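## Task

Nests N1, N2, N3 and N4 each carry one of the plates E01, E07, E10 and E70, and only the ID labels reveal which plate sits where. First, build a stack in rack S1 with E10 at the bottom lying flat on the rack floor, E07 on it and E01 on top, each upper plate fully seated. Every plate's labelled short end must face the rack's front, the side toward the viewer. Second, release the plate and push the START key on post KP until it latches. Do not press START, or even light it, before that stack is complete and E70 sits correctly in its own nest. Third, return all four plates so each is back in its original nest, lying flat within the locators, with well A1 at the corner marked A1, while START stays latched. Nothing may count as done if it holds only because the robot holds it. At the end, open the gripper and pull away.

## Robot and tools

Robot: one four-axis SCARA-style arm (joints: lift, shoulder, elbow, wrist yaw) with a level two-finger gripper that cannot tilt. The fingers point along the gripper's +x axis and slide apart along its y axis. The controlled point, end_effector_position, is midway between the two rubber pads, roughly 2-3 cm behind the fingertips. The fingertips never touch each other, so a key is pushed with a single fingertip.

Frames: the scene frame has its origin on the table surface under the arm base, +z up, and +y to the left when looking along +x. Motion offsets, however, are given in the gripper's own axes.

A row is 5 numbers, each in [-1, 1]: dx, dy, dz, rz, opening. The first four are an offset, not a pose. They are measured from the gripper pose shown in the most recent result that reports it; before any such result in a scene, and for the second or later call within one reply, they are measured from where the robot is when the action begins. Scale: 1.0 equals 0.6 m for dx/dy/dz and 180 degrees for rz. Positive rz turns from +x toward +y. Opening is absolute, not an offset: +1 is fully open (0.140 m), -1 is closed (a 0.066 m gap remains). Going from fully open to closed takes at least about 0.6 s. Each control step clips the commanded pose to within 70 mm and 16 degrees of the measured pose. All-zero offsets are not a pause: they pull the gripper back to the reference pose.

Tools:
- execute_actions {"actions": [...], "pictures": bool}. The list holds at most one item. An empty list only reports the state. {"rows": [[5 numbers], ...], "steps": n} runs up to 15 rows over n steps (n at most 15, default 15, each step 1/30 s). Each row applies for one step, and the last row repeats if rows run out. Every row is counted from the same reference pose, so rows do not accumulate. {"steps": n} without rows waits until n steps (up to 300) have passed since the previous result. A refused call sends nothing.
- move {"target": [5 numbers], "speed": m/s}. target is one row as above (offset plus absolute opening). speed runs from 0.002 to 0.5, default 0.25, and turning is capped at twice that in rad/s. The gripper follows a straight path lasting 0.5 to 10 s; longer paths get cut off short. It takes the shorter way round, and it does not avoid obstacles. The opening is sent at the start. The result adds a move: line with the ending (done, off_target, moving, held, fault), any limits that acted (paced = the sent pose was clipped; held = a check blocked some steps, after which the arm may go much faster than speed), and the distance from the target.
- wait {"seconds": 0 to 10} lets the simulation run without new commands.
- zoom_image {"camera": "cam_high" | "cam_low" | "cam_wrist", "region": [x0, y0, x1, y1]} in pixels, top-left origin, at most 504 by 504; all three images are 504x504.


Reading results: the state line gives end_effector_position (metres, scene frame) and end_effector_quat_wxyz; the printed position gets less accurate at long reach. Joint positions lists lift (m, 0 to 0.55), shoulder (rad, -2 to 2), elbow (rad, -2.8 to 2.8), wrist yaw (rad, -12.566 to 12.566), then the pad gap in metres. grip_measured is the finger opening on the command scale, possibly off by about 1 mm all scene. Hand target shows where the controller is currently heading. A pose unreachable line means the clearance check altered or blocked a command, and HELD marks the steps where that happened. After an action the arm continues only to the last clipped pose, so a far target may need a further command.

Gripping: to hold a plate, command an opening about 0.04 below grip_measured; a smaller difference grips more lightly. Each pad pushes with roughly 18 N at most. A fast close can squeeze harder, sometimes until the fingers spring open.

Things to avoid: keep the elbow more than 0.4 rad away from 0, or the arm may fold and fault. Contact torque that reaches a joint's load limit (lift 54 N, shoulder 8.1 N m, elbow 4.05 N m, wrist yaw 1.35 N m, held weight included) stops the arm for 10 s and drops the rest of the call. Holding loads heats the motors: a MOTOR HOT line appears at 85 °C, and at 100 °C the brakes engage (OVER-TEMPERATURE FAULT). Contacts hit harder at higher speed and press harder the further the target lies past the contact. Because offsets start from the measured pose, repeating a small push against something rigid does not go deeper, but against something yielding it does. Lower plates close to their resting surface; drops of a few millimetres are fine, longer falls fail the task. Never knock anything off the table. Loose objects may occasionally get a brief push from outside. Well A1 lies at the labelled short end, in the corner opposite the labelled long side. Check with the cameras before pressing START, and open and withdraw before finishing.

Each tool is called after "Request:" as name(argument=value, ...) on one line, values as JSON.

## Session

Request:
execute_actions(actions=[])

Scene clock: 0.00 s of 15600.00 s.
end_effector_position=(+0.4569, +0.0401, +0.1869) grip_measured=+1.00 end_effector_quat_wxyz=(+0.611, +0.000, +0.000, -0.792)
Joint positions: [ 0.182  1.228  1.538 -4.592  0.14 ]
Hand target: +0.457, +0.040, +0.187; +0.611, +0.000, +0.000, -0.792

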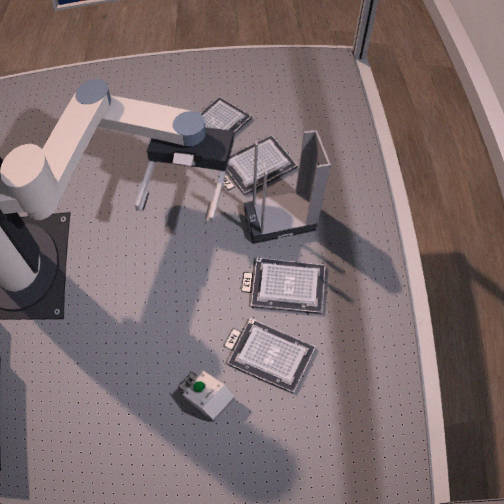

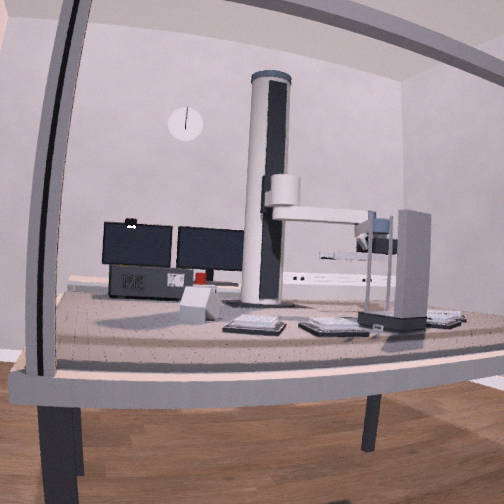

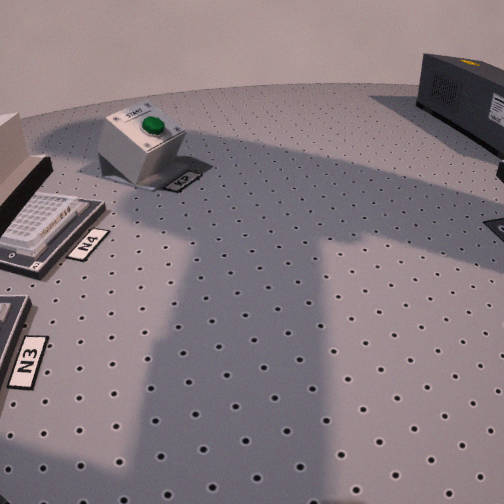

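Request:
zoom_image(camera="cam_high", region=[170, 80, 350, 260])

Request:
zoom_image(camera="cam_high", region=[160, 245, 340, 425])

Request:
zoom_image(camera="cam_low", region=[170, 200, 480, 350])

Request:
zoom_image(camera="cam_wrist", region=[0, 90, 220, 310])

Region (170, 80, 350, 260) of cam_high's 504x504 image, scaled by 2.800, with more detail than that image has.

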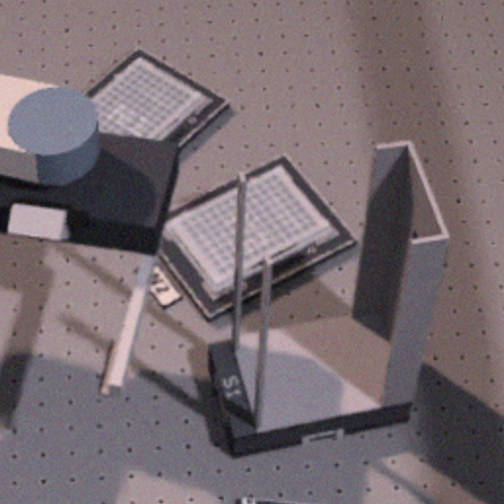

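Region (160, 245, 340, 425) of cam_high's 504x504 image, scaled by 2.800, with more detail than that image has.

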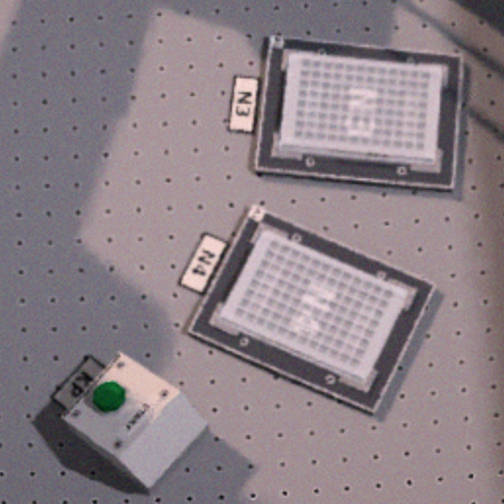

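Region (170, 200, 480, 350) of cam_low's 504x504 image, scaled by 1.626, with more detail than that image has; it fills the top 244 rows of this view, and the rest is white.

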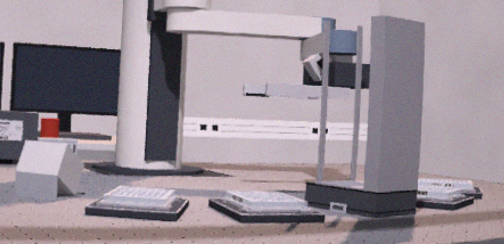

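Region (0, 90, 220, 310) of cam_wrist's 504x504 image, scaled by 2.291, with more detail than that image has.

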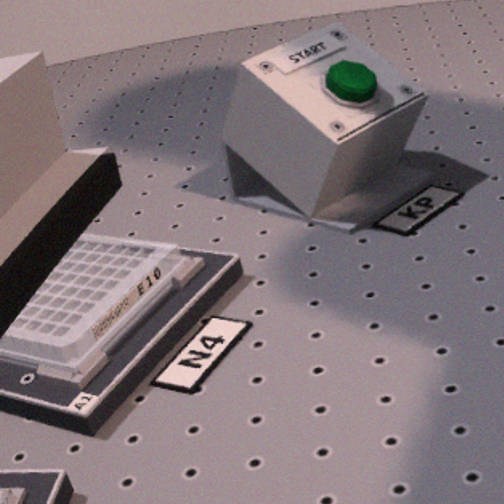

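Request:
move(target=[-0.2633, -0.0462, -0.1117, 0.792, 1], speed=0.5)

Scene clock: 58.50 s of 15600.00 s.
end_effector_position=(+0.4701, +0.1999, +0.1199) grip_measured=+1.00 end_effector_quat_wxyz=(+0.946, +0.000, +0.000, +0.325)
Joint positions: [ 0.115  1.531  0.848 -1.718  0.14 ]
Hand target: +0.470, +0.200, +0.120; +0.946, +0.000, +0.000, +0.325
Off the commanded pose: 0.000 m, 0 deg.
After step 90, 52.60 s passed at rest.
move: done
camera_calibration (this result's frames):
cam_wrist: T_world_to_cam=[[0.611518, -0.79123, 0.00123328, -0.120774], [-0.477302, -0.370135, -0.796984, 0.380668], [0.631054, 0.486782, -0.603999, -0.226188], [0, 0, 0, 1]] pos_world=[0.398285, 0.155442, 0.166918]

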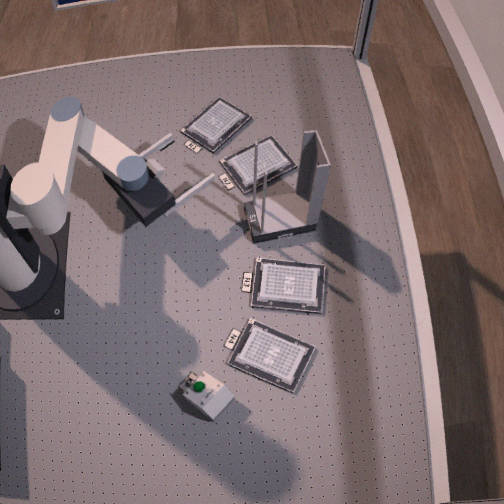

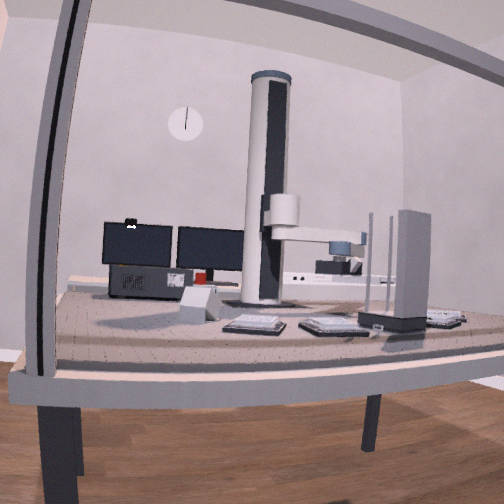

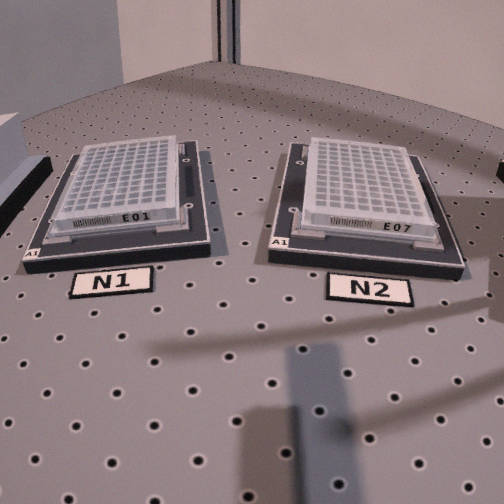

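Request:
zoom_image(camera="cam_wrist", region=[10, 120, 230, 310])

Request:
zoom_image(camera="cam_wrist", region=[255, 120, 475, 310])

Region (10, 120, 230, 310) of cam_wrist's 504x504 image, scaled by 2.291, with more detail than that image has; it fills the top 435 rows of this view, and the rest is white.

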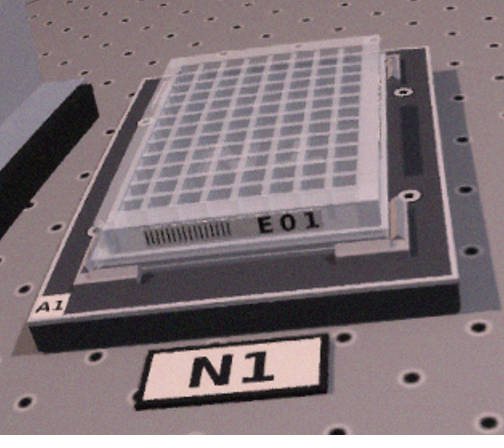

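Region (255, 120, 475, 310) of cam_wrist's 504x504 image, scaled by 2.291, with more detail than that image has; it fills the top 435 rows of this view, and the rest is white.

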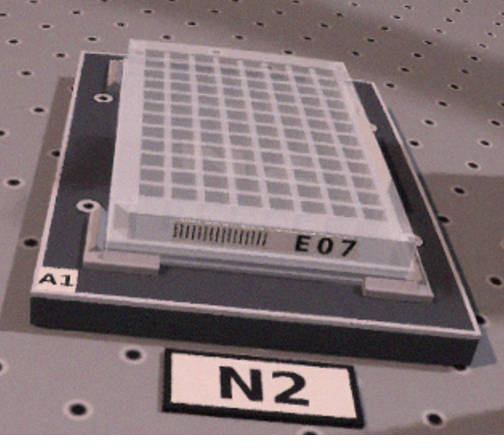

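Request:
move(target=[-0.1654, -0.2934, 0, -0.2272, 1], speed=0.5)

Scene clock: 98.17 s of 15600.00 s.
end_effector_position=(+0.4998, -0.0000, +0.1199) grip_measured=+1.00 end_effector_quat_wxyz=(+1.000, +0.000, +0.000, -0.026)
Joint positions: [ 0.115  1.05   0.712 -1.816  0.14 ]
Hand target: +0.500, +0.000, +0.120; +1.000, +0.000, +0.000, -0.026
Off the commanded pose: 0.000 m, 0 deg.
After step 90, 35.47 s passed at rest.
move: done
camera_calibration (this result's frames):
cam_wrist: T_world_to_cam=[[-0.0558842, -0.998436, 0.00123328, 0.0364096], [-0.603111, 0.0327727, -0.796984, 0.383725], [0.795698, -0.0452826, -0.603999, -0.229912], [0, 0, 0, 1]] pos_world=[0.416404, 0.013366, 0.166911]

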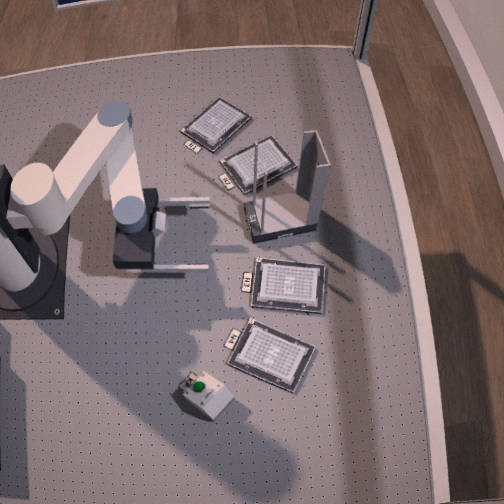

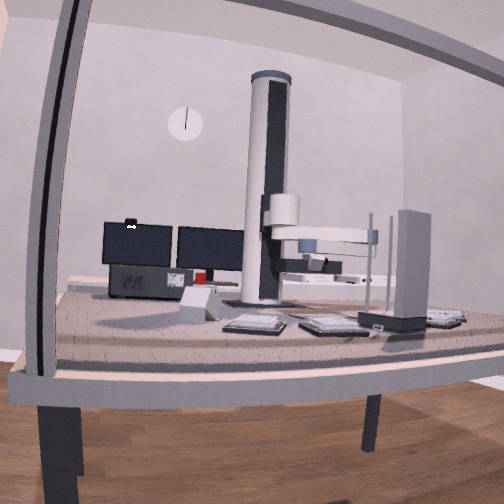

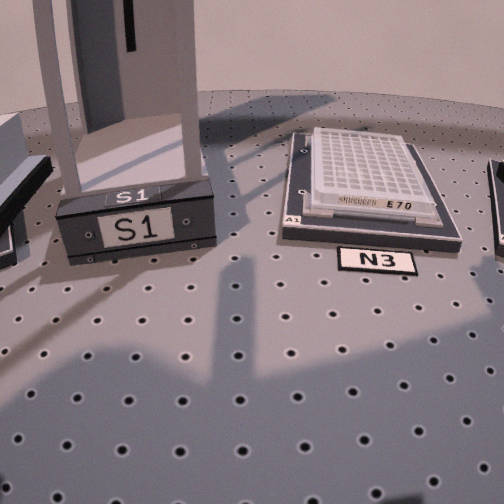

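Request:
zoom_image(camera="cam_wrist", region=[30, 90, 230, 280])

Request:
zoom_image(camera="cam_wrist", region=[270, 110, 470, 290])

Region (30, 90, 230, 280) of cam_wrist's 504x504 image, scaled by 2.520, with more detail than that image has; it fills the top 479 rows of this view, and the rest is white.

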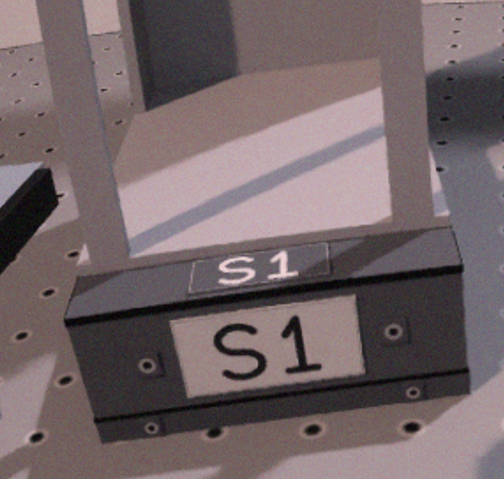

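Region (270, 110, 470, 290) of cam_wrist's 504x504 image, scaled by 2.520, with more detail than that image has; it fills the top 454 rows of this view, and the rest is white.

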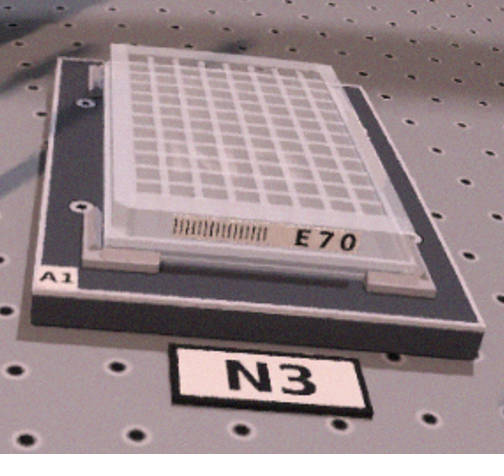

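Request:
zoom_image(camera="cam_high", region=[130, 180, 230, 280])

Request:
zoom_image(camera="cam_high", region=[230, 120, 350, 250])

Request:
zoom_image(camera="cam_wrist", region=[20, 0, 220, 140])

Region (130, 180, 230, 280) of cam_high's 504x504 image, scaled by 5.040, with more detail than that image has.

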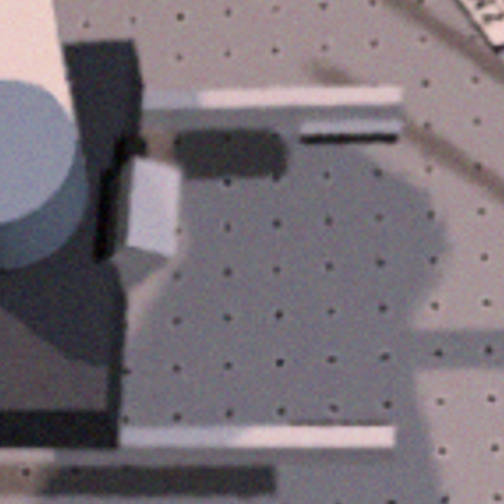

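Region (230, 120, 350, 250) of cam_high's 504x504 image, scaled by 3.877, with more detail than that image has; it fills the left 465 columns of this view, and the rest is white.

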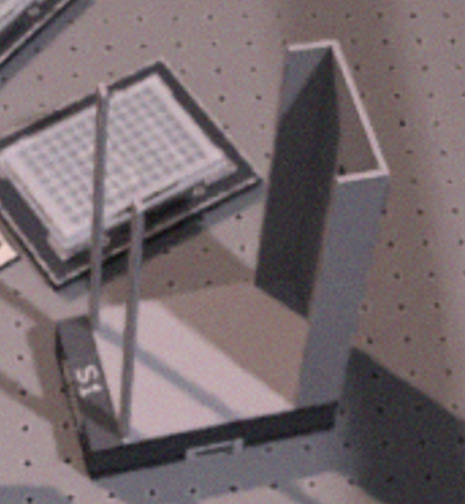

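Region (20, 0, 220, 140) of cam_wrist's 504x504 image, scaled by 2.520, with more detail than that image has; it fills the top 353 rows of this view, and the rest is white.

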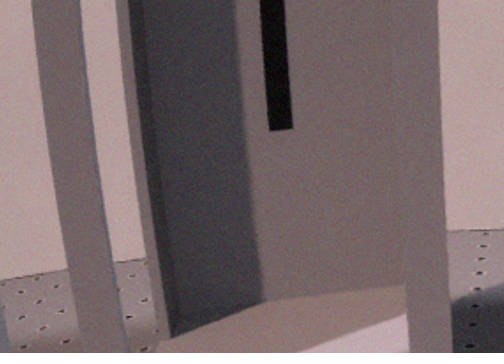

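Request:
zoom_image(camera="cam_wrist", region=[150, 204, 450, 504])

Request:
zoom_image(camera="cam_low", region=[170, 270, 390, 350])

Region (150, 204, 450, 504) of cam_wrist's 504x504 image, scaled by 1.680, with more detail than that image has.

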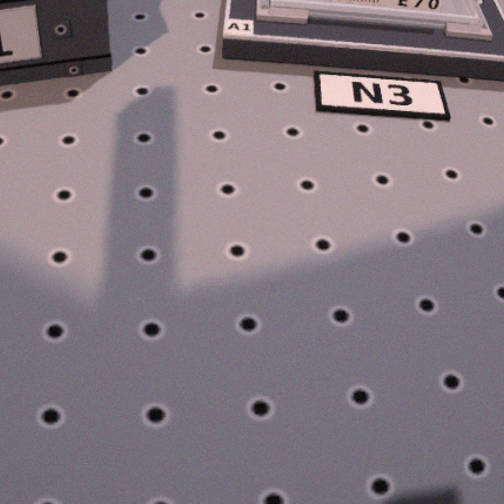

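Region (170, 270, 390, 350) of cam_low's 504x504 image, scaled by 2.291, with more detail than that image has; it fills the top 183 rows of this view, and the rest is white.

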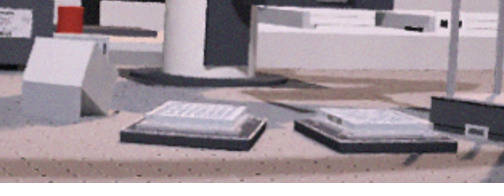

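Request:
move(target=[0.1781, -0.3795, -0.0748, -0.1503, 0.1], speed=0.5)

Scene clock: 207.20 s of 15600.00 s.
end_effector_position=(+0.5944, -0.2332, +0.0750) grip_measured=+0.10 end_effector_quat_wxyz=(+0.966, +0.000, +0.000, -0.259)
Joint positions: [ 0.07   0.272  1.418 -2.215  0.107]
Hand target: +0.594, -0.233, +0.075; +0.966, +0.000, +0.000, -0.260
Off the commanded pose: 0.000 m, 0 deg.
After step 90, 104.87 s passed at rest.
move: done; limits=paced
camera_calibration (this result's frames):
cam_wrist: T_world_to_cam=[[-0.503642, -0.863911, 0.00123328, 0.106508], [-0.522297, 0.303351, -0.796984, 0.427684], [0.68815, -0.402039, -0.603999, -0.362128], [0, 0, 0, 1]] pos_world=[0.526219, -0.183314, 0.122002]

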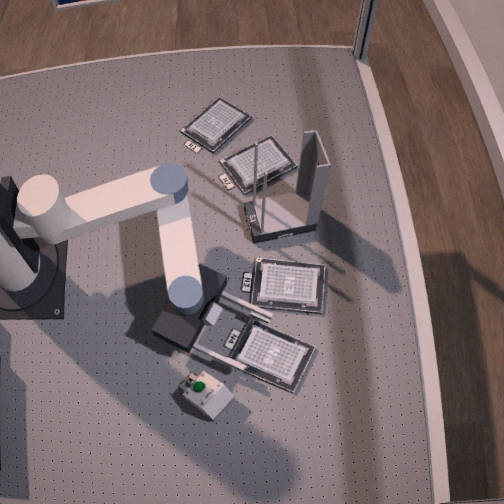

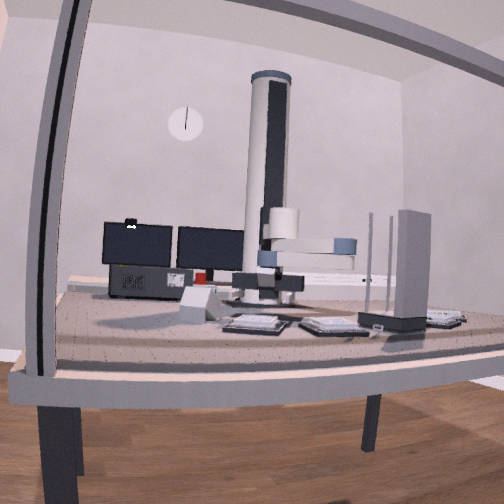

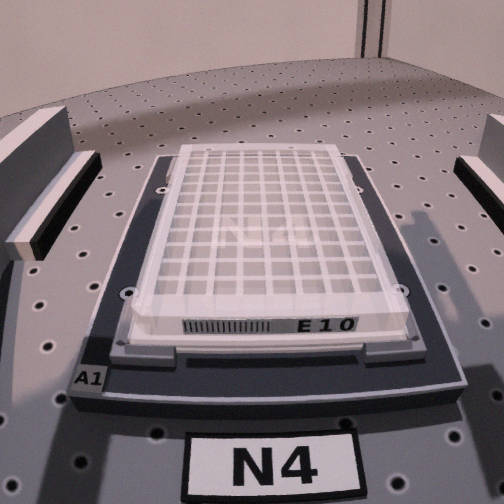

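Request:
zoom_image(camera="cam_wrist", region=[60, 260, 280, 420])

Request:
zoom_image(camera="cam_wrist", region=[260, 260, 480, 420])

Request:
zoom_image(camera="cam_wrist", region=[140, 130, 380, 230])

Region (60, 260, 280, 420) of cam_wrist's 504x504 image, scaled by 2.291, with more detail than that image has; it fills the top 367 rows of this view, and the rest is white.

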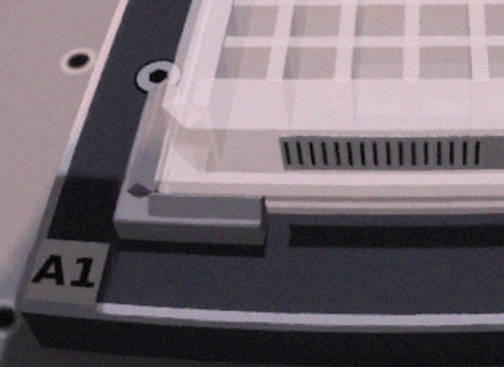

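Region (260, 260, 480, 420) of cam_wrist's 504x504 image, scaled by 2.291, with more detail than that image has; it fills the top 367 rows of this view, and the rest is white.

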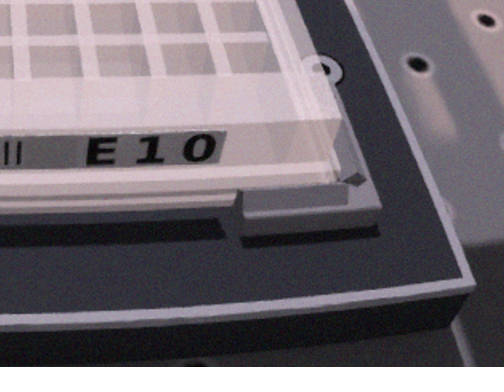

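Region (140, 130, 380, 230) of cam_wrist's 504x504 image, scaled by 2.100, with more detail than that image has; it fills the top 210 rows of this view, and the rest is white.

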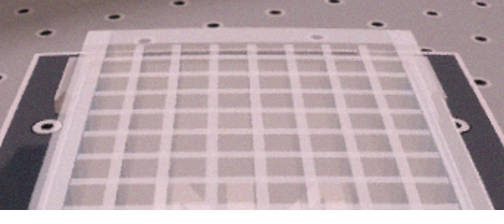

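Request:
move(target=[0.0808, 0.0072, -0.075, 0.0036, 0.1], speed=0.2)

Scene clock: 232.97 s of 15600.00 s.
end_effector_position=(+0.6386, -0.2537, +0.0300) grip_measured=+0.10 end_effector_quat_wxyz=(+0.967, +0.000, +0.000, -0.254)
Joint positions: [ 0.025  0.165  1.682 -2.36   0.107]
Hand target: +0.639, -0.254, +0.030; +0.967, +0.000, +0.000, -0.254
Off the commanded pose: 0.000 m, 0 deg.
After step 90, 22.03 s passed at rest.
move: done
camera_calibration (this result's frames):
cam_wrist: T_world_to_cam=[[-0.493334, -0.869839, 0.00123328, 0.10304], [-0.525868, 0.297118, -0.796984, 0.421772], [0.692882, -0.393828, -0.603999, -0.428909], [0, 0, 0, 1]] pos_world=[0.569813, -0.204605, 0.0769581]

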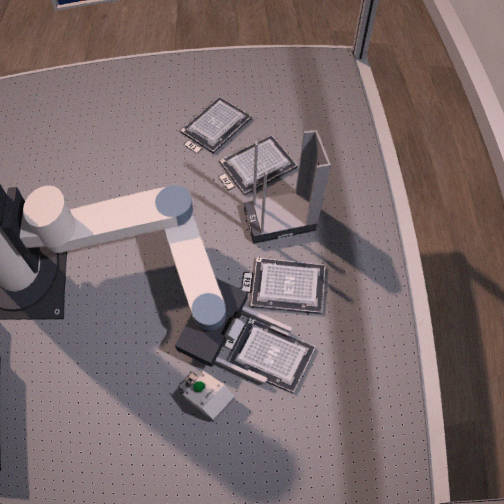

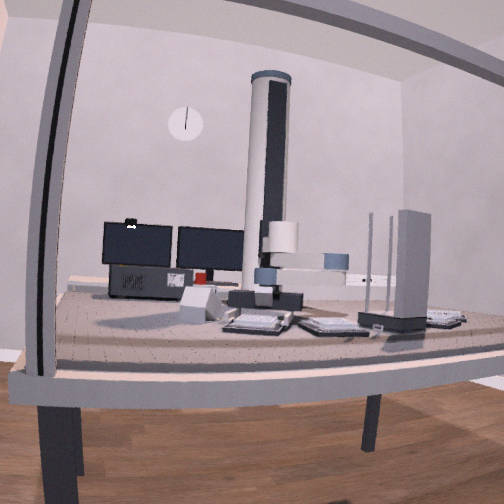

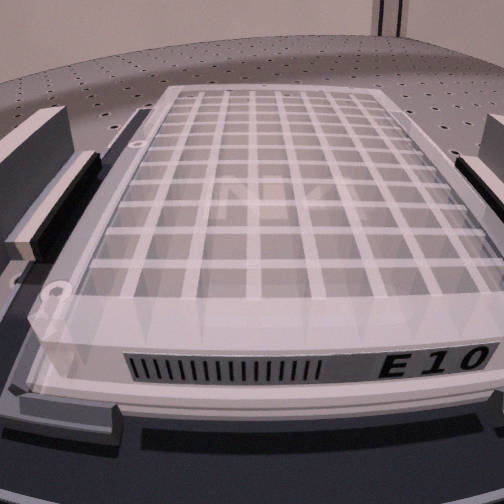

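Request:
zoom_image(camera="cam_wrist", region=[0, 200, 260, 460])

Request:
zoom_image(camera="cam_wrist", region=[130, 70, 400, 310])

Request:
zoom_image(camera="cam_low", region=[210, 285, 310, 345])

Region (0, 200, 260, 460) of cam_wrist's 504x504 image, scaled by 1.938, with more detail than that image has.

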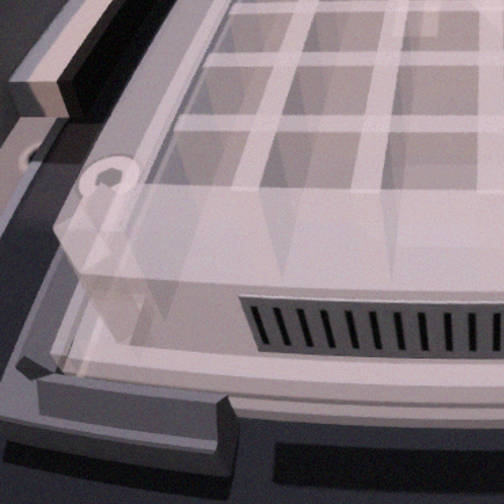

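Region (130, 70, 400, 310) of cam_wrist's 504x504 image, scaled by 1.867, with more detail than that image has.

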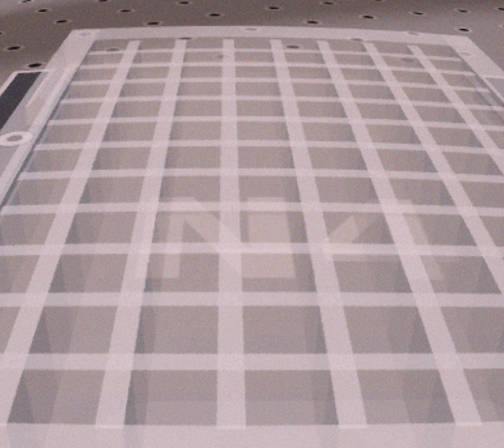

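Region (210, 285, 310, 345) of cam_low's 504x504 image, scaled by 5.040, with more detail than that image has; it fills the top 302 rows of this view, and the rest is white.

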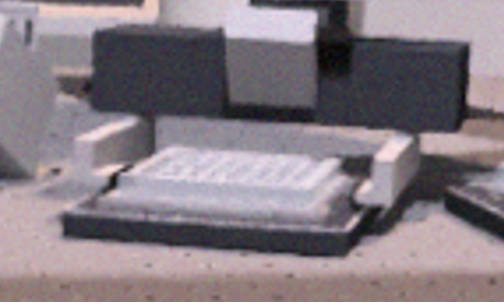

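Request:
move(target=[-0.005, 0, 0.0017, 0, -0.45], speed=0.1)

Request:
execute_actions(actions=[{"rows": [[0,0,0,0,-0.47],[0,0,0,0,-0.485],[0,0,0,0,-0.50],[0,0,0,0,-0.51],[0,0,0,0,-0.52],[0,0,0,0,-0.53],[0,0,0,0,-0.54],[0,0,0,0,-0.55],[0,0,0,0,-0.56],[0,0,0,0,-0.57],[0,0,0,0,-0.58],[0,0,0,0,-0.59],[0,0,0,0,-0.60]], "steps": 15}])

Scene clock: 255.37 s of 15600.00 s.
end_effector_position=(+0.6360, -0.2523, +0.0309) grip_measured=-0.45 end_effector_quat_wxyz=(+0.967, +0.000, +0.000, -0.254)
Joint positions: [ 0.026  0.172  1.665 -2.35   0.086]
Hand target: +0.636, -0.252, +0.031; +0.967, +0.000, +0.000, -0.254
Off the commanded pose: 0.000 m, 0 deg.
After step 90, 18.70 s passed at rest.
move: done
camera_calibration (this result's frames):
cam_wrist: T_world_to_cam=[[-0.493801, -0.869574, 0.00123328, 0.103246], [-0.525708, 0.297401, -0.796984, 0.420728], [0.69267, -0.3942, -0.603999, -0.425908], [0, 0, 0, 1]] pos_world=[0.567177, -0.203238, 0.0779382]

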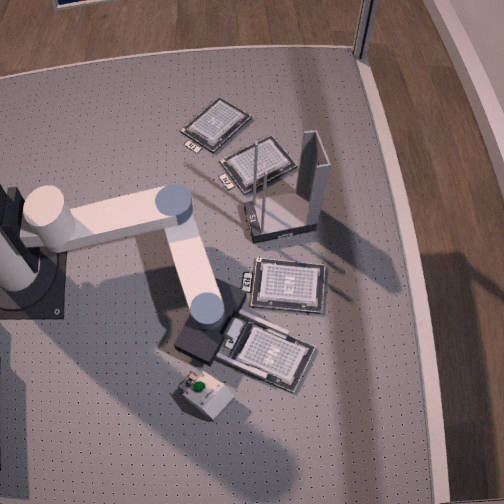

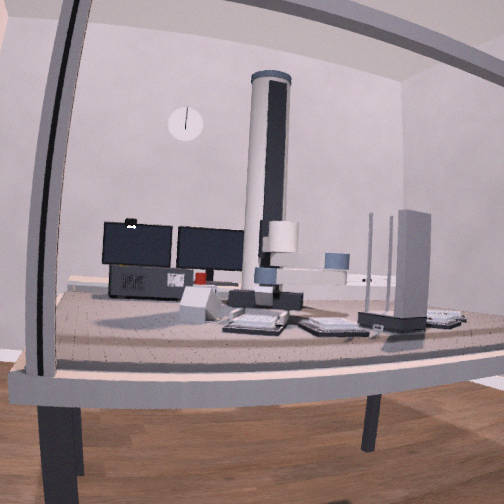

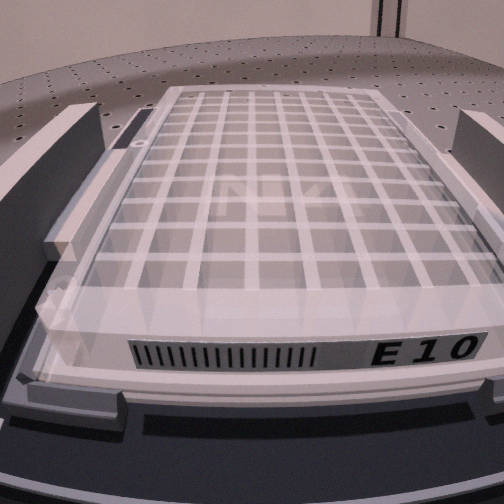

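Scene clock: 255.87 s of 15600.00 s.
end_effector_position=(+0.6360, -0.2523, +0.0309) grip_measured=-0.47 end_effector_quat_wxyz=(+0.967, +0.000, +0.000, -0.254)
Joint positions: [ 0.026  0.172  1.665 -2.35   0.085]
Hand target: +0.636, -0.252, +0.031; +0.967, +0.000, +0.000, -0.254
Off the commanded pose: 0.000 m, 0 deg.
Steps of this call (steps 1 to 15: all 15 steps of this action). Readings (end_effector_position):
1: (+0.6360, -0.2523, +0.0309)
2: (+0.6360, -0.2523, +0.0309)
4: (+0.6360, -0.2523, +0.0309)
8: (+0.6360, -0.2523, +0.0309)
15: the state above
camera_calibration (this result's frames):
cam_wrist: T_world_to_cam=[[-0.493812, -0.869568, 0.00123328, 0.103247], [-0.525704, 0.297408, -0.796984, 0.420728], [0.692665, -0.394209, -0.603999, -0.425908], [0, 0, 0, 1]] pos_world=[0.567175, -0.203244, 0.0779382]

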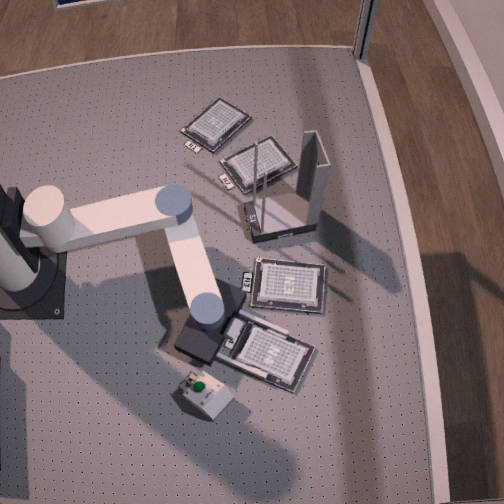

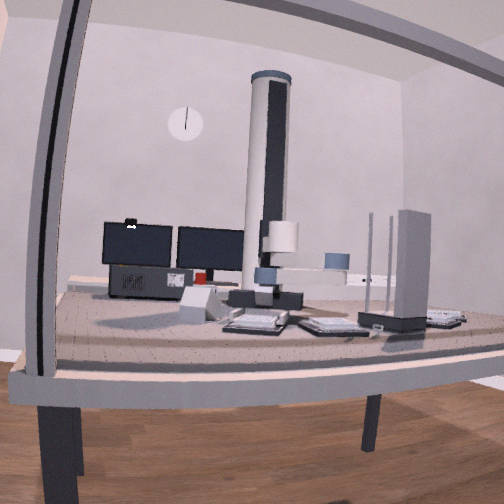

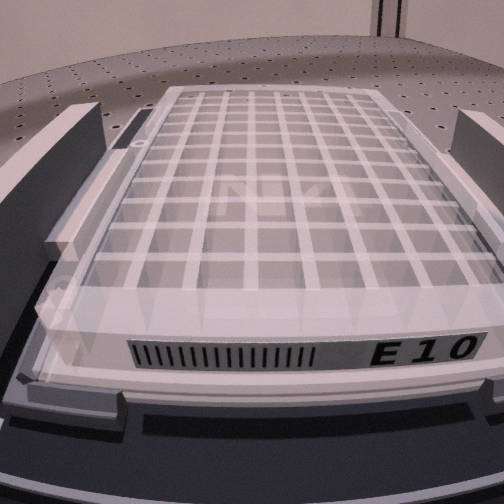

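Request:
zoom_image(camera="cam_wrist", region=[0, 200, 200, 440])

Request:
zoom_image(camera="cam_wrist", region=[40, 80, 200, 270])

Request:
zoom_image(camera="cam_low", region=[220, 300, 300, 340])

Region (0, 200, 200, 440) of cam_wrist's 504x504 image, scaled by 2.100, with more detail than that image has.

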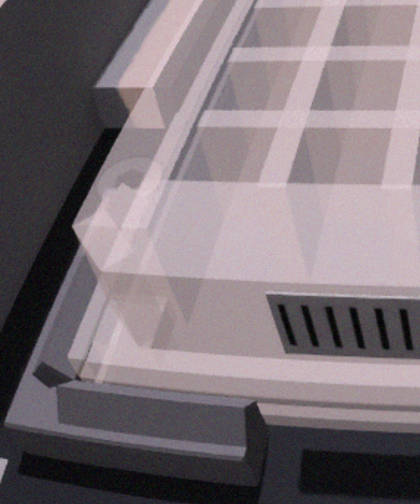

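Region (40, 80, 200, 270) of cam_wrist's 504x504 image, scaled by 2.653, with more detail than that image has; it fills the left 424 columns of this view, and the rest is white.

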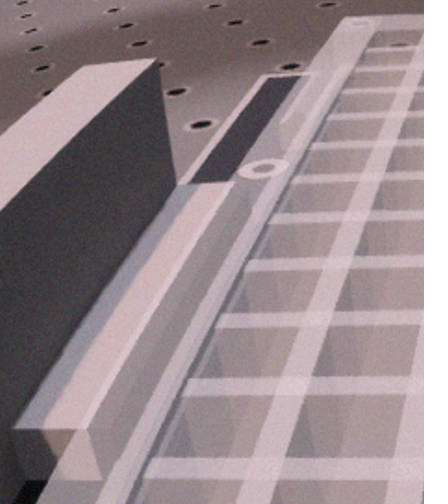

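Region (220, 300, 300, 340) of cam_low's 504x504 image, scaled by 6.300, with more detail than that image has.

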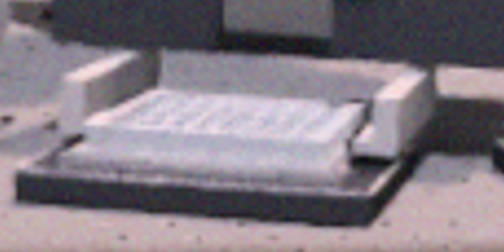

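Request:
zoom_image(camera="cam_wrist", region=[180, 270, 340, 450])

Request:
execute_actions(actions=[], pictures=false)

Region (180, 270, 340, 450) of cam_wrist's 504x504 image, scaled by 2.800, with more detail than that image has.

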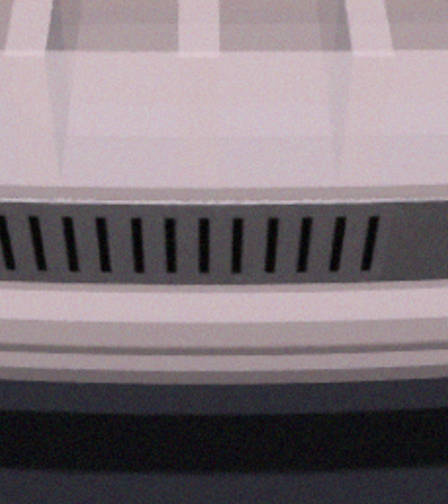

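Scene clock: 271.83 s of 15600.00 s.
end_effector_position=(+0.6360, -0.2523, +0.0309) grip_measured=-0.47 end_effector_quat_wxyz=(+0.967, +0.000, +0.000, -0.254)
Joint positions: [ 0.026  0.172  1.665 -2.35   0.085]
Hand target: +0.636, -0.252, +0.031; +0.967, +0.000, +0.000, -0.254
Off the commanded pose: 0.000 m, 0 deg.
Steps of this call (steps 1 to 90: nothing new was sent; then 12.97 s passed at rest). Readings (end_effector_position):
1: (+0.6360, -0.2523, +0.0309)
2: (+0.6360, -0.2523, +0.0309)
4: (+0.6360, -0.2523, +0.0309)
8: (+0.6360, -0.2523, +0.0309)
90: the state above

Request:
execute_actions(actions=[{"rows": [[0,0,0,0,-0.42],[0,0,0,0,-0.42],[0,0,0,0,-0.42],[0,0,0,0,-0.42],[0,0,0.0035,0,-0.42],[0,0,0.0035,0,-0.42],[0,0,0.0035,0,-0.42],[0,0,0.0035,0,-0.42],[0,0,0.0035,0,-0.42],[0,0,0.0035,0,-0.42],[0,0,0.0035,0,-0.45],[0,0,0.0035,0,-0.48],[0,0,0.0035,0,-0.50]], "steps": 15}], pictures=false)

Request:
execute_actions(actions=[{"rows": [[0,0,0,0,-0.52],[0,0,0,0,-0.53],[0,0,0,0,-0.54],[0,0,0,0,-0.55],[0,0,0,0,-0.56],[0,0,0,0,-0.57],[0,0,0,0,-0.58],[0,0,0,0,-0.59],[0,0,0,0,-0.60],[0,0,0,0,-0.61],[0,0,0,0,-0.62]], "steps": 15}])

Scene clock: 290.97 s of 15600.00 s.
end_effector_position=(+0.6360, -0.2523, +0.0331) grip_measured=-0.50 end_effector_quat_wxyz=(+0.967, +0.000, +0.000, -0.254)
Joint positions: [ 0.028  0.172  1.665 -2.35   0.084]
Hand target: +0.636, -0.252, +0.033; +0.967, +0.000, +0.000, -0.254
Off the commanded pose: 0.000 m, 0 deg.
Steps of this call (steps 1 to 90: nothing new was sent; then 15.63 s passed at rest; steps 91 to 105: all 15 steps of this action). Readings (end_effector_position):
91: (+0.6360, -0.2523, +0.0309)
92: (+0.6360, -0.2523, +0.0309)
94: (+0.6360, -0.2523, +0.0309)
98: (+0.6360, -0.2523, +0.0331)
105: the state above

Scene clock: 291.47 s of 15600.00 s.
end_effector_position=(+0.6360, -0.2523, +0.0331) grip_measured=-0.55 end_effector_quat_wxyz=(+0.967, +0.000, +0.000, -0.254)
Joint positions: [ 0.028  0.172  1.665 -2.35   0.082]
Hand target: +0.636, -0.252, +0.033; +0.967, +0.000, +0.000, -0.254
Off the commanded pose: 0.000 m, 0 deg.
Steps of this call (steps 1 to 15: all 15 steps of this action). Readings (end_effector_position):
1: (+0.6360, -0.2523, +0.0331)
2: (+0.6360, -0.2523, +0.0331)
4: (+0.6360, -0.2523, +0.0331)
8: (+0.6360, -0.2523, +0.0331)
15: the state above
camera_calibration (this result's frames):
cam_wrist: T_world_to_cam=[[-0.493807, -0.86957, 0.00123328, 0.103242], [-0.525706, 0.297405, -0.796984, 0.422437], [0.692667, -0.394205, -0.603999, -0.424614], [0, 0, 0, 1]] pos_world=[0.567176, -0.203243, 0.0800814]

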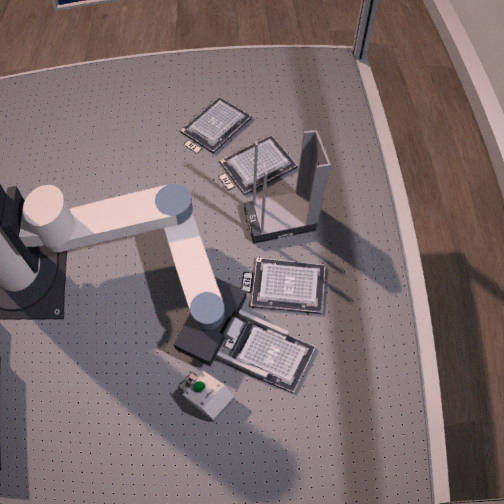

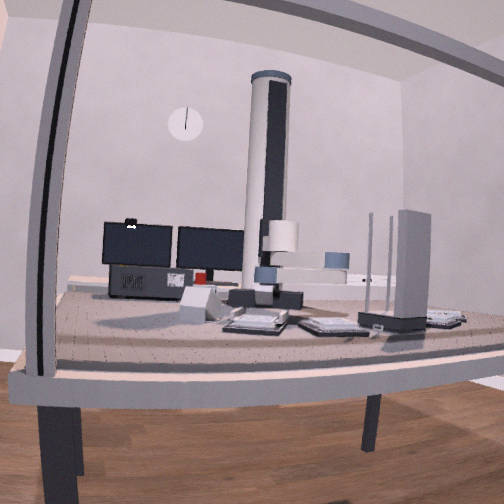

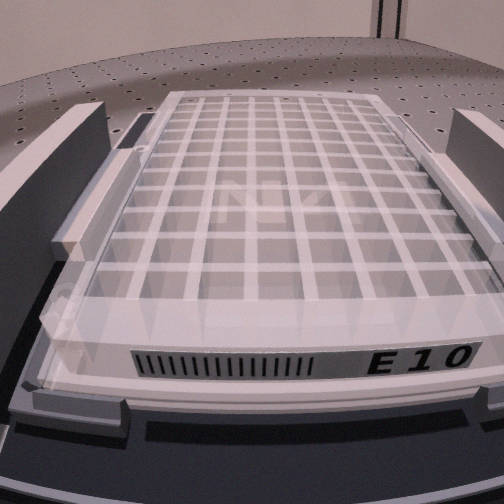

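Request:
move(target=[0, 0, 0.0333, 0, -0.6], speed=0.1)

Request:
move(target=[-0.0807, 0.2077, 0.4867, 0.1078, -0.6], speed=0.4)

Request:
move(target=[0.006, 0.346, 0, 0.1083, -0.6], speed=0.35)

Scene clock: 307.63 s of 15600.00 s.
end_effector_position=(+0.6360, -0.2523, +0.0531) grip_measured=-0.55 end_effector_quat_wxyz=(+0.967, +0.000, +0.000, -0.254)
Joint positions: [ 0.048  0.172  1.665 -2.35   0.082]
Hand target: +0.636, -0.252, +0.053; +0.967, +0.000, +0.000, -0.254
Off the commanded pose: 0.000 m, 0 deg.
After step 90, 12.47 s passed at rest.
move: done
camera_calibration (this result's frames):
cam_wrist: T_world_to_cam=[[-0.493799, -0.869575, 0.00123328, 0.103214], [-0.525709, 0.2974, -0.796984, 0.438387], [0.692671, -0.394198, -0.603999, -0.412529], [0, 0, 0, 1]] pos_world=[0.567178, -0.203242, 0.100093]

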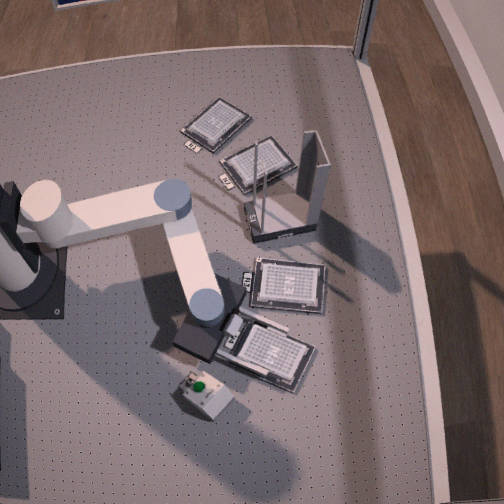

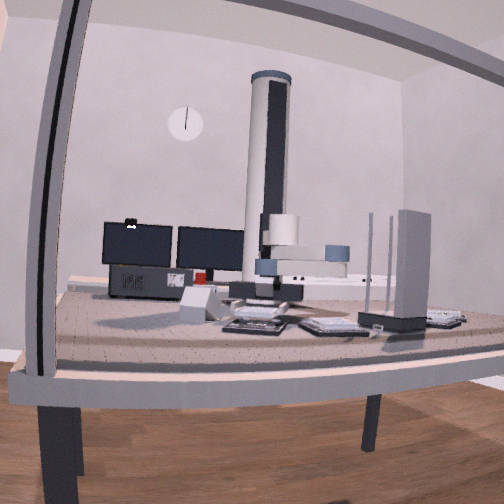

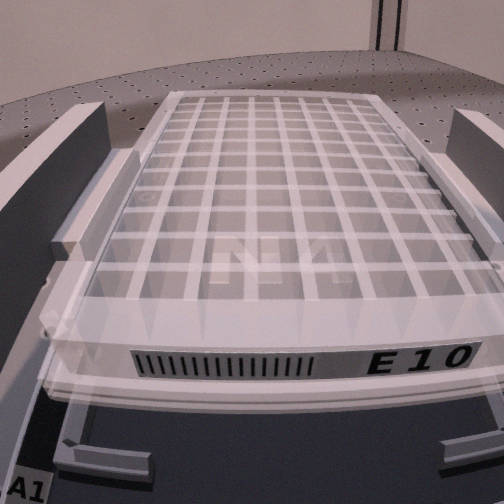

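Scene clock: 308.97 s of 15600.00 s.
end_effector_position=(+0.6551, -0.1199, +0.3451) grip_measured=-0.55 end_effector_quat_wxyz=(+0.996, +0.000, +0.000, -0.087)
Joint positions: [ 0.34   0.467  1.498 -2.14   0.082]
Hand target: +0.655, -0.120, +0.345; +0.996, +0.000, +0.000, -0.087
Off the commanded pose: 0.000 m, 0 deg.
move: done
camera_calibration (this result's frames):
cam_wrist: T_world_to_cam=[[-0.176639, -0.984275, 0.00123328, 0.00598695], [-0.594676, 0.105723, -0.796984, 0.664017], [0.784321, -0.141512, -0.603999, -0.22692], [0, 0, 0, 1]] pos_world=[0.573911, -0.0964208, 0.392144]

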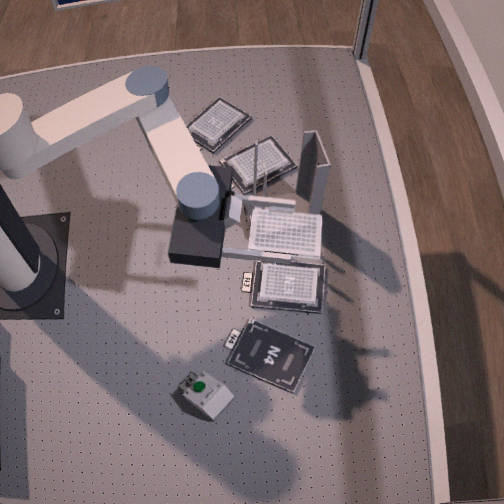

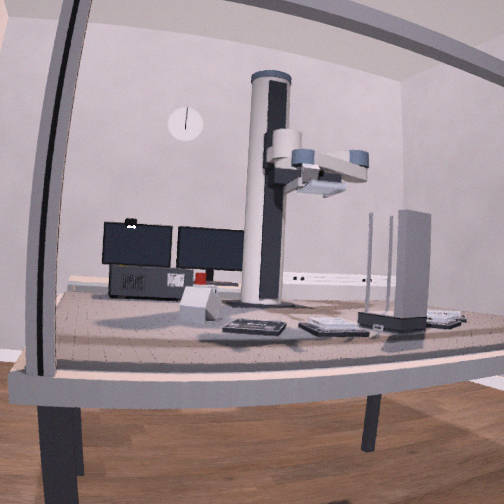

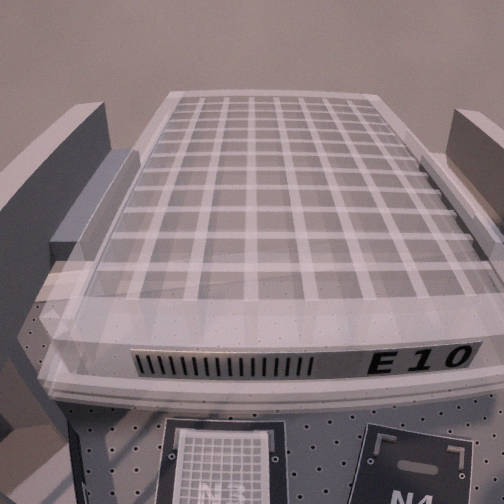

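Scene clock: 309.93 s of 15600.00 s.
end_effector_position=(+0.6947, +0.0842, +0.3451) grip_measured=-0.55 end_effector_quat_wxyz=(+0.997, +0.000, +0.000, +0.083)
Joint positions: [ 0.34   0.825  1.671 -2.329  0.082]
Hand target: +0.695, +0.084, +0.345; +0.997, +0.000, +0.000, +0.083
Off the commanded pose: 0.000 m, 0 deg.
move: done
camera_calibration (this result's frames):
cam_wrist: T_world_to_cam=[[0.162816, -0.986656, 0.00123328, -0.0217603], [-0.59578, -0.0993108, -0.796984, 0.684057], [0.786471, 0.129027, -0.603999, -0.253417], [0, 0, 0, 1]] pos_world=[0.610396, 0.0791621, 0.392145]

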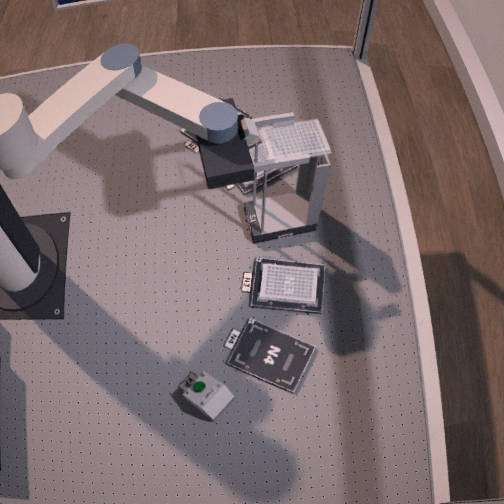

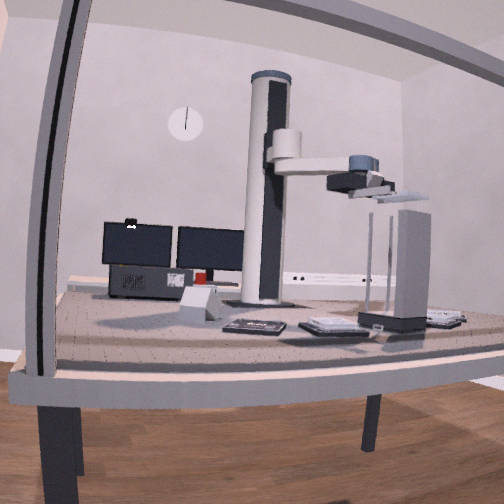

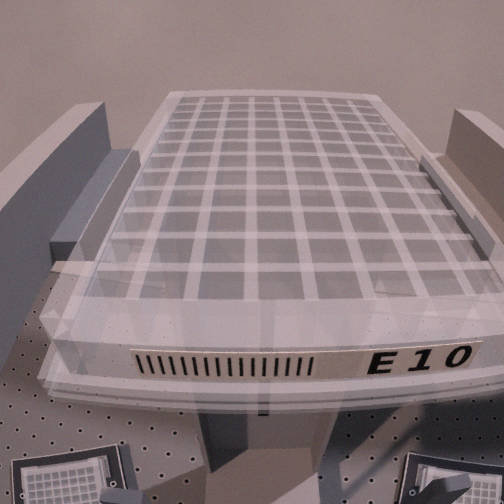

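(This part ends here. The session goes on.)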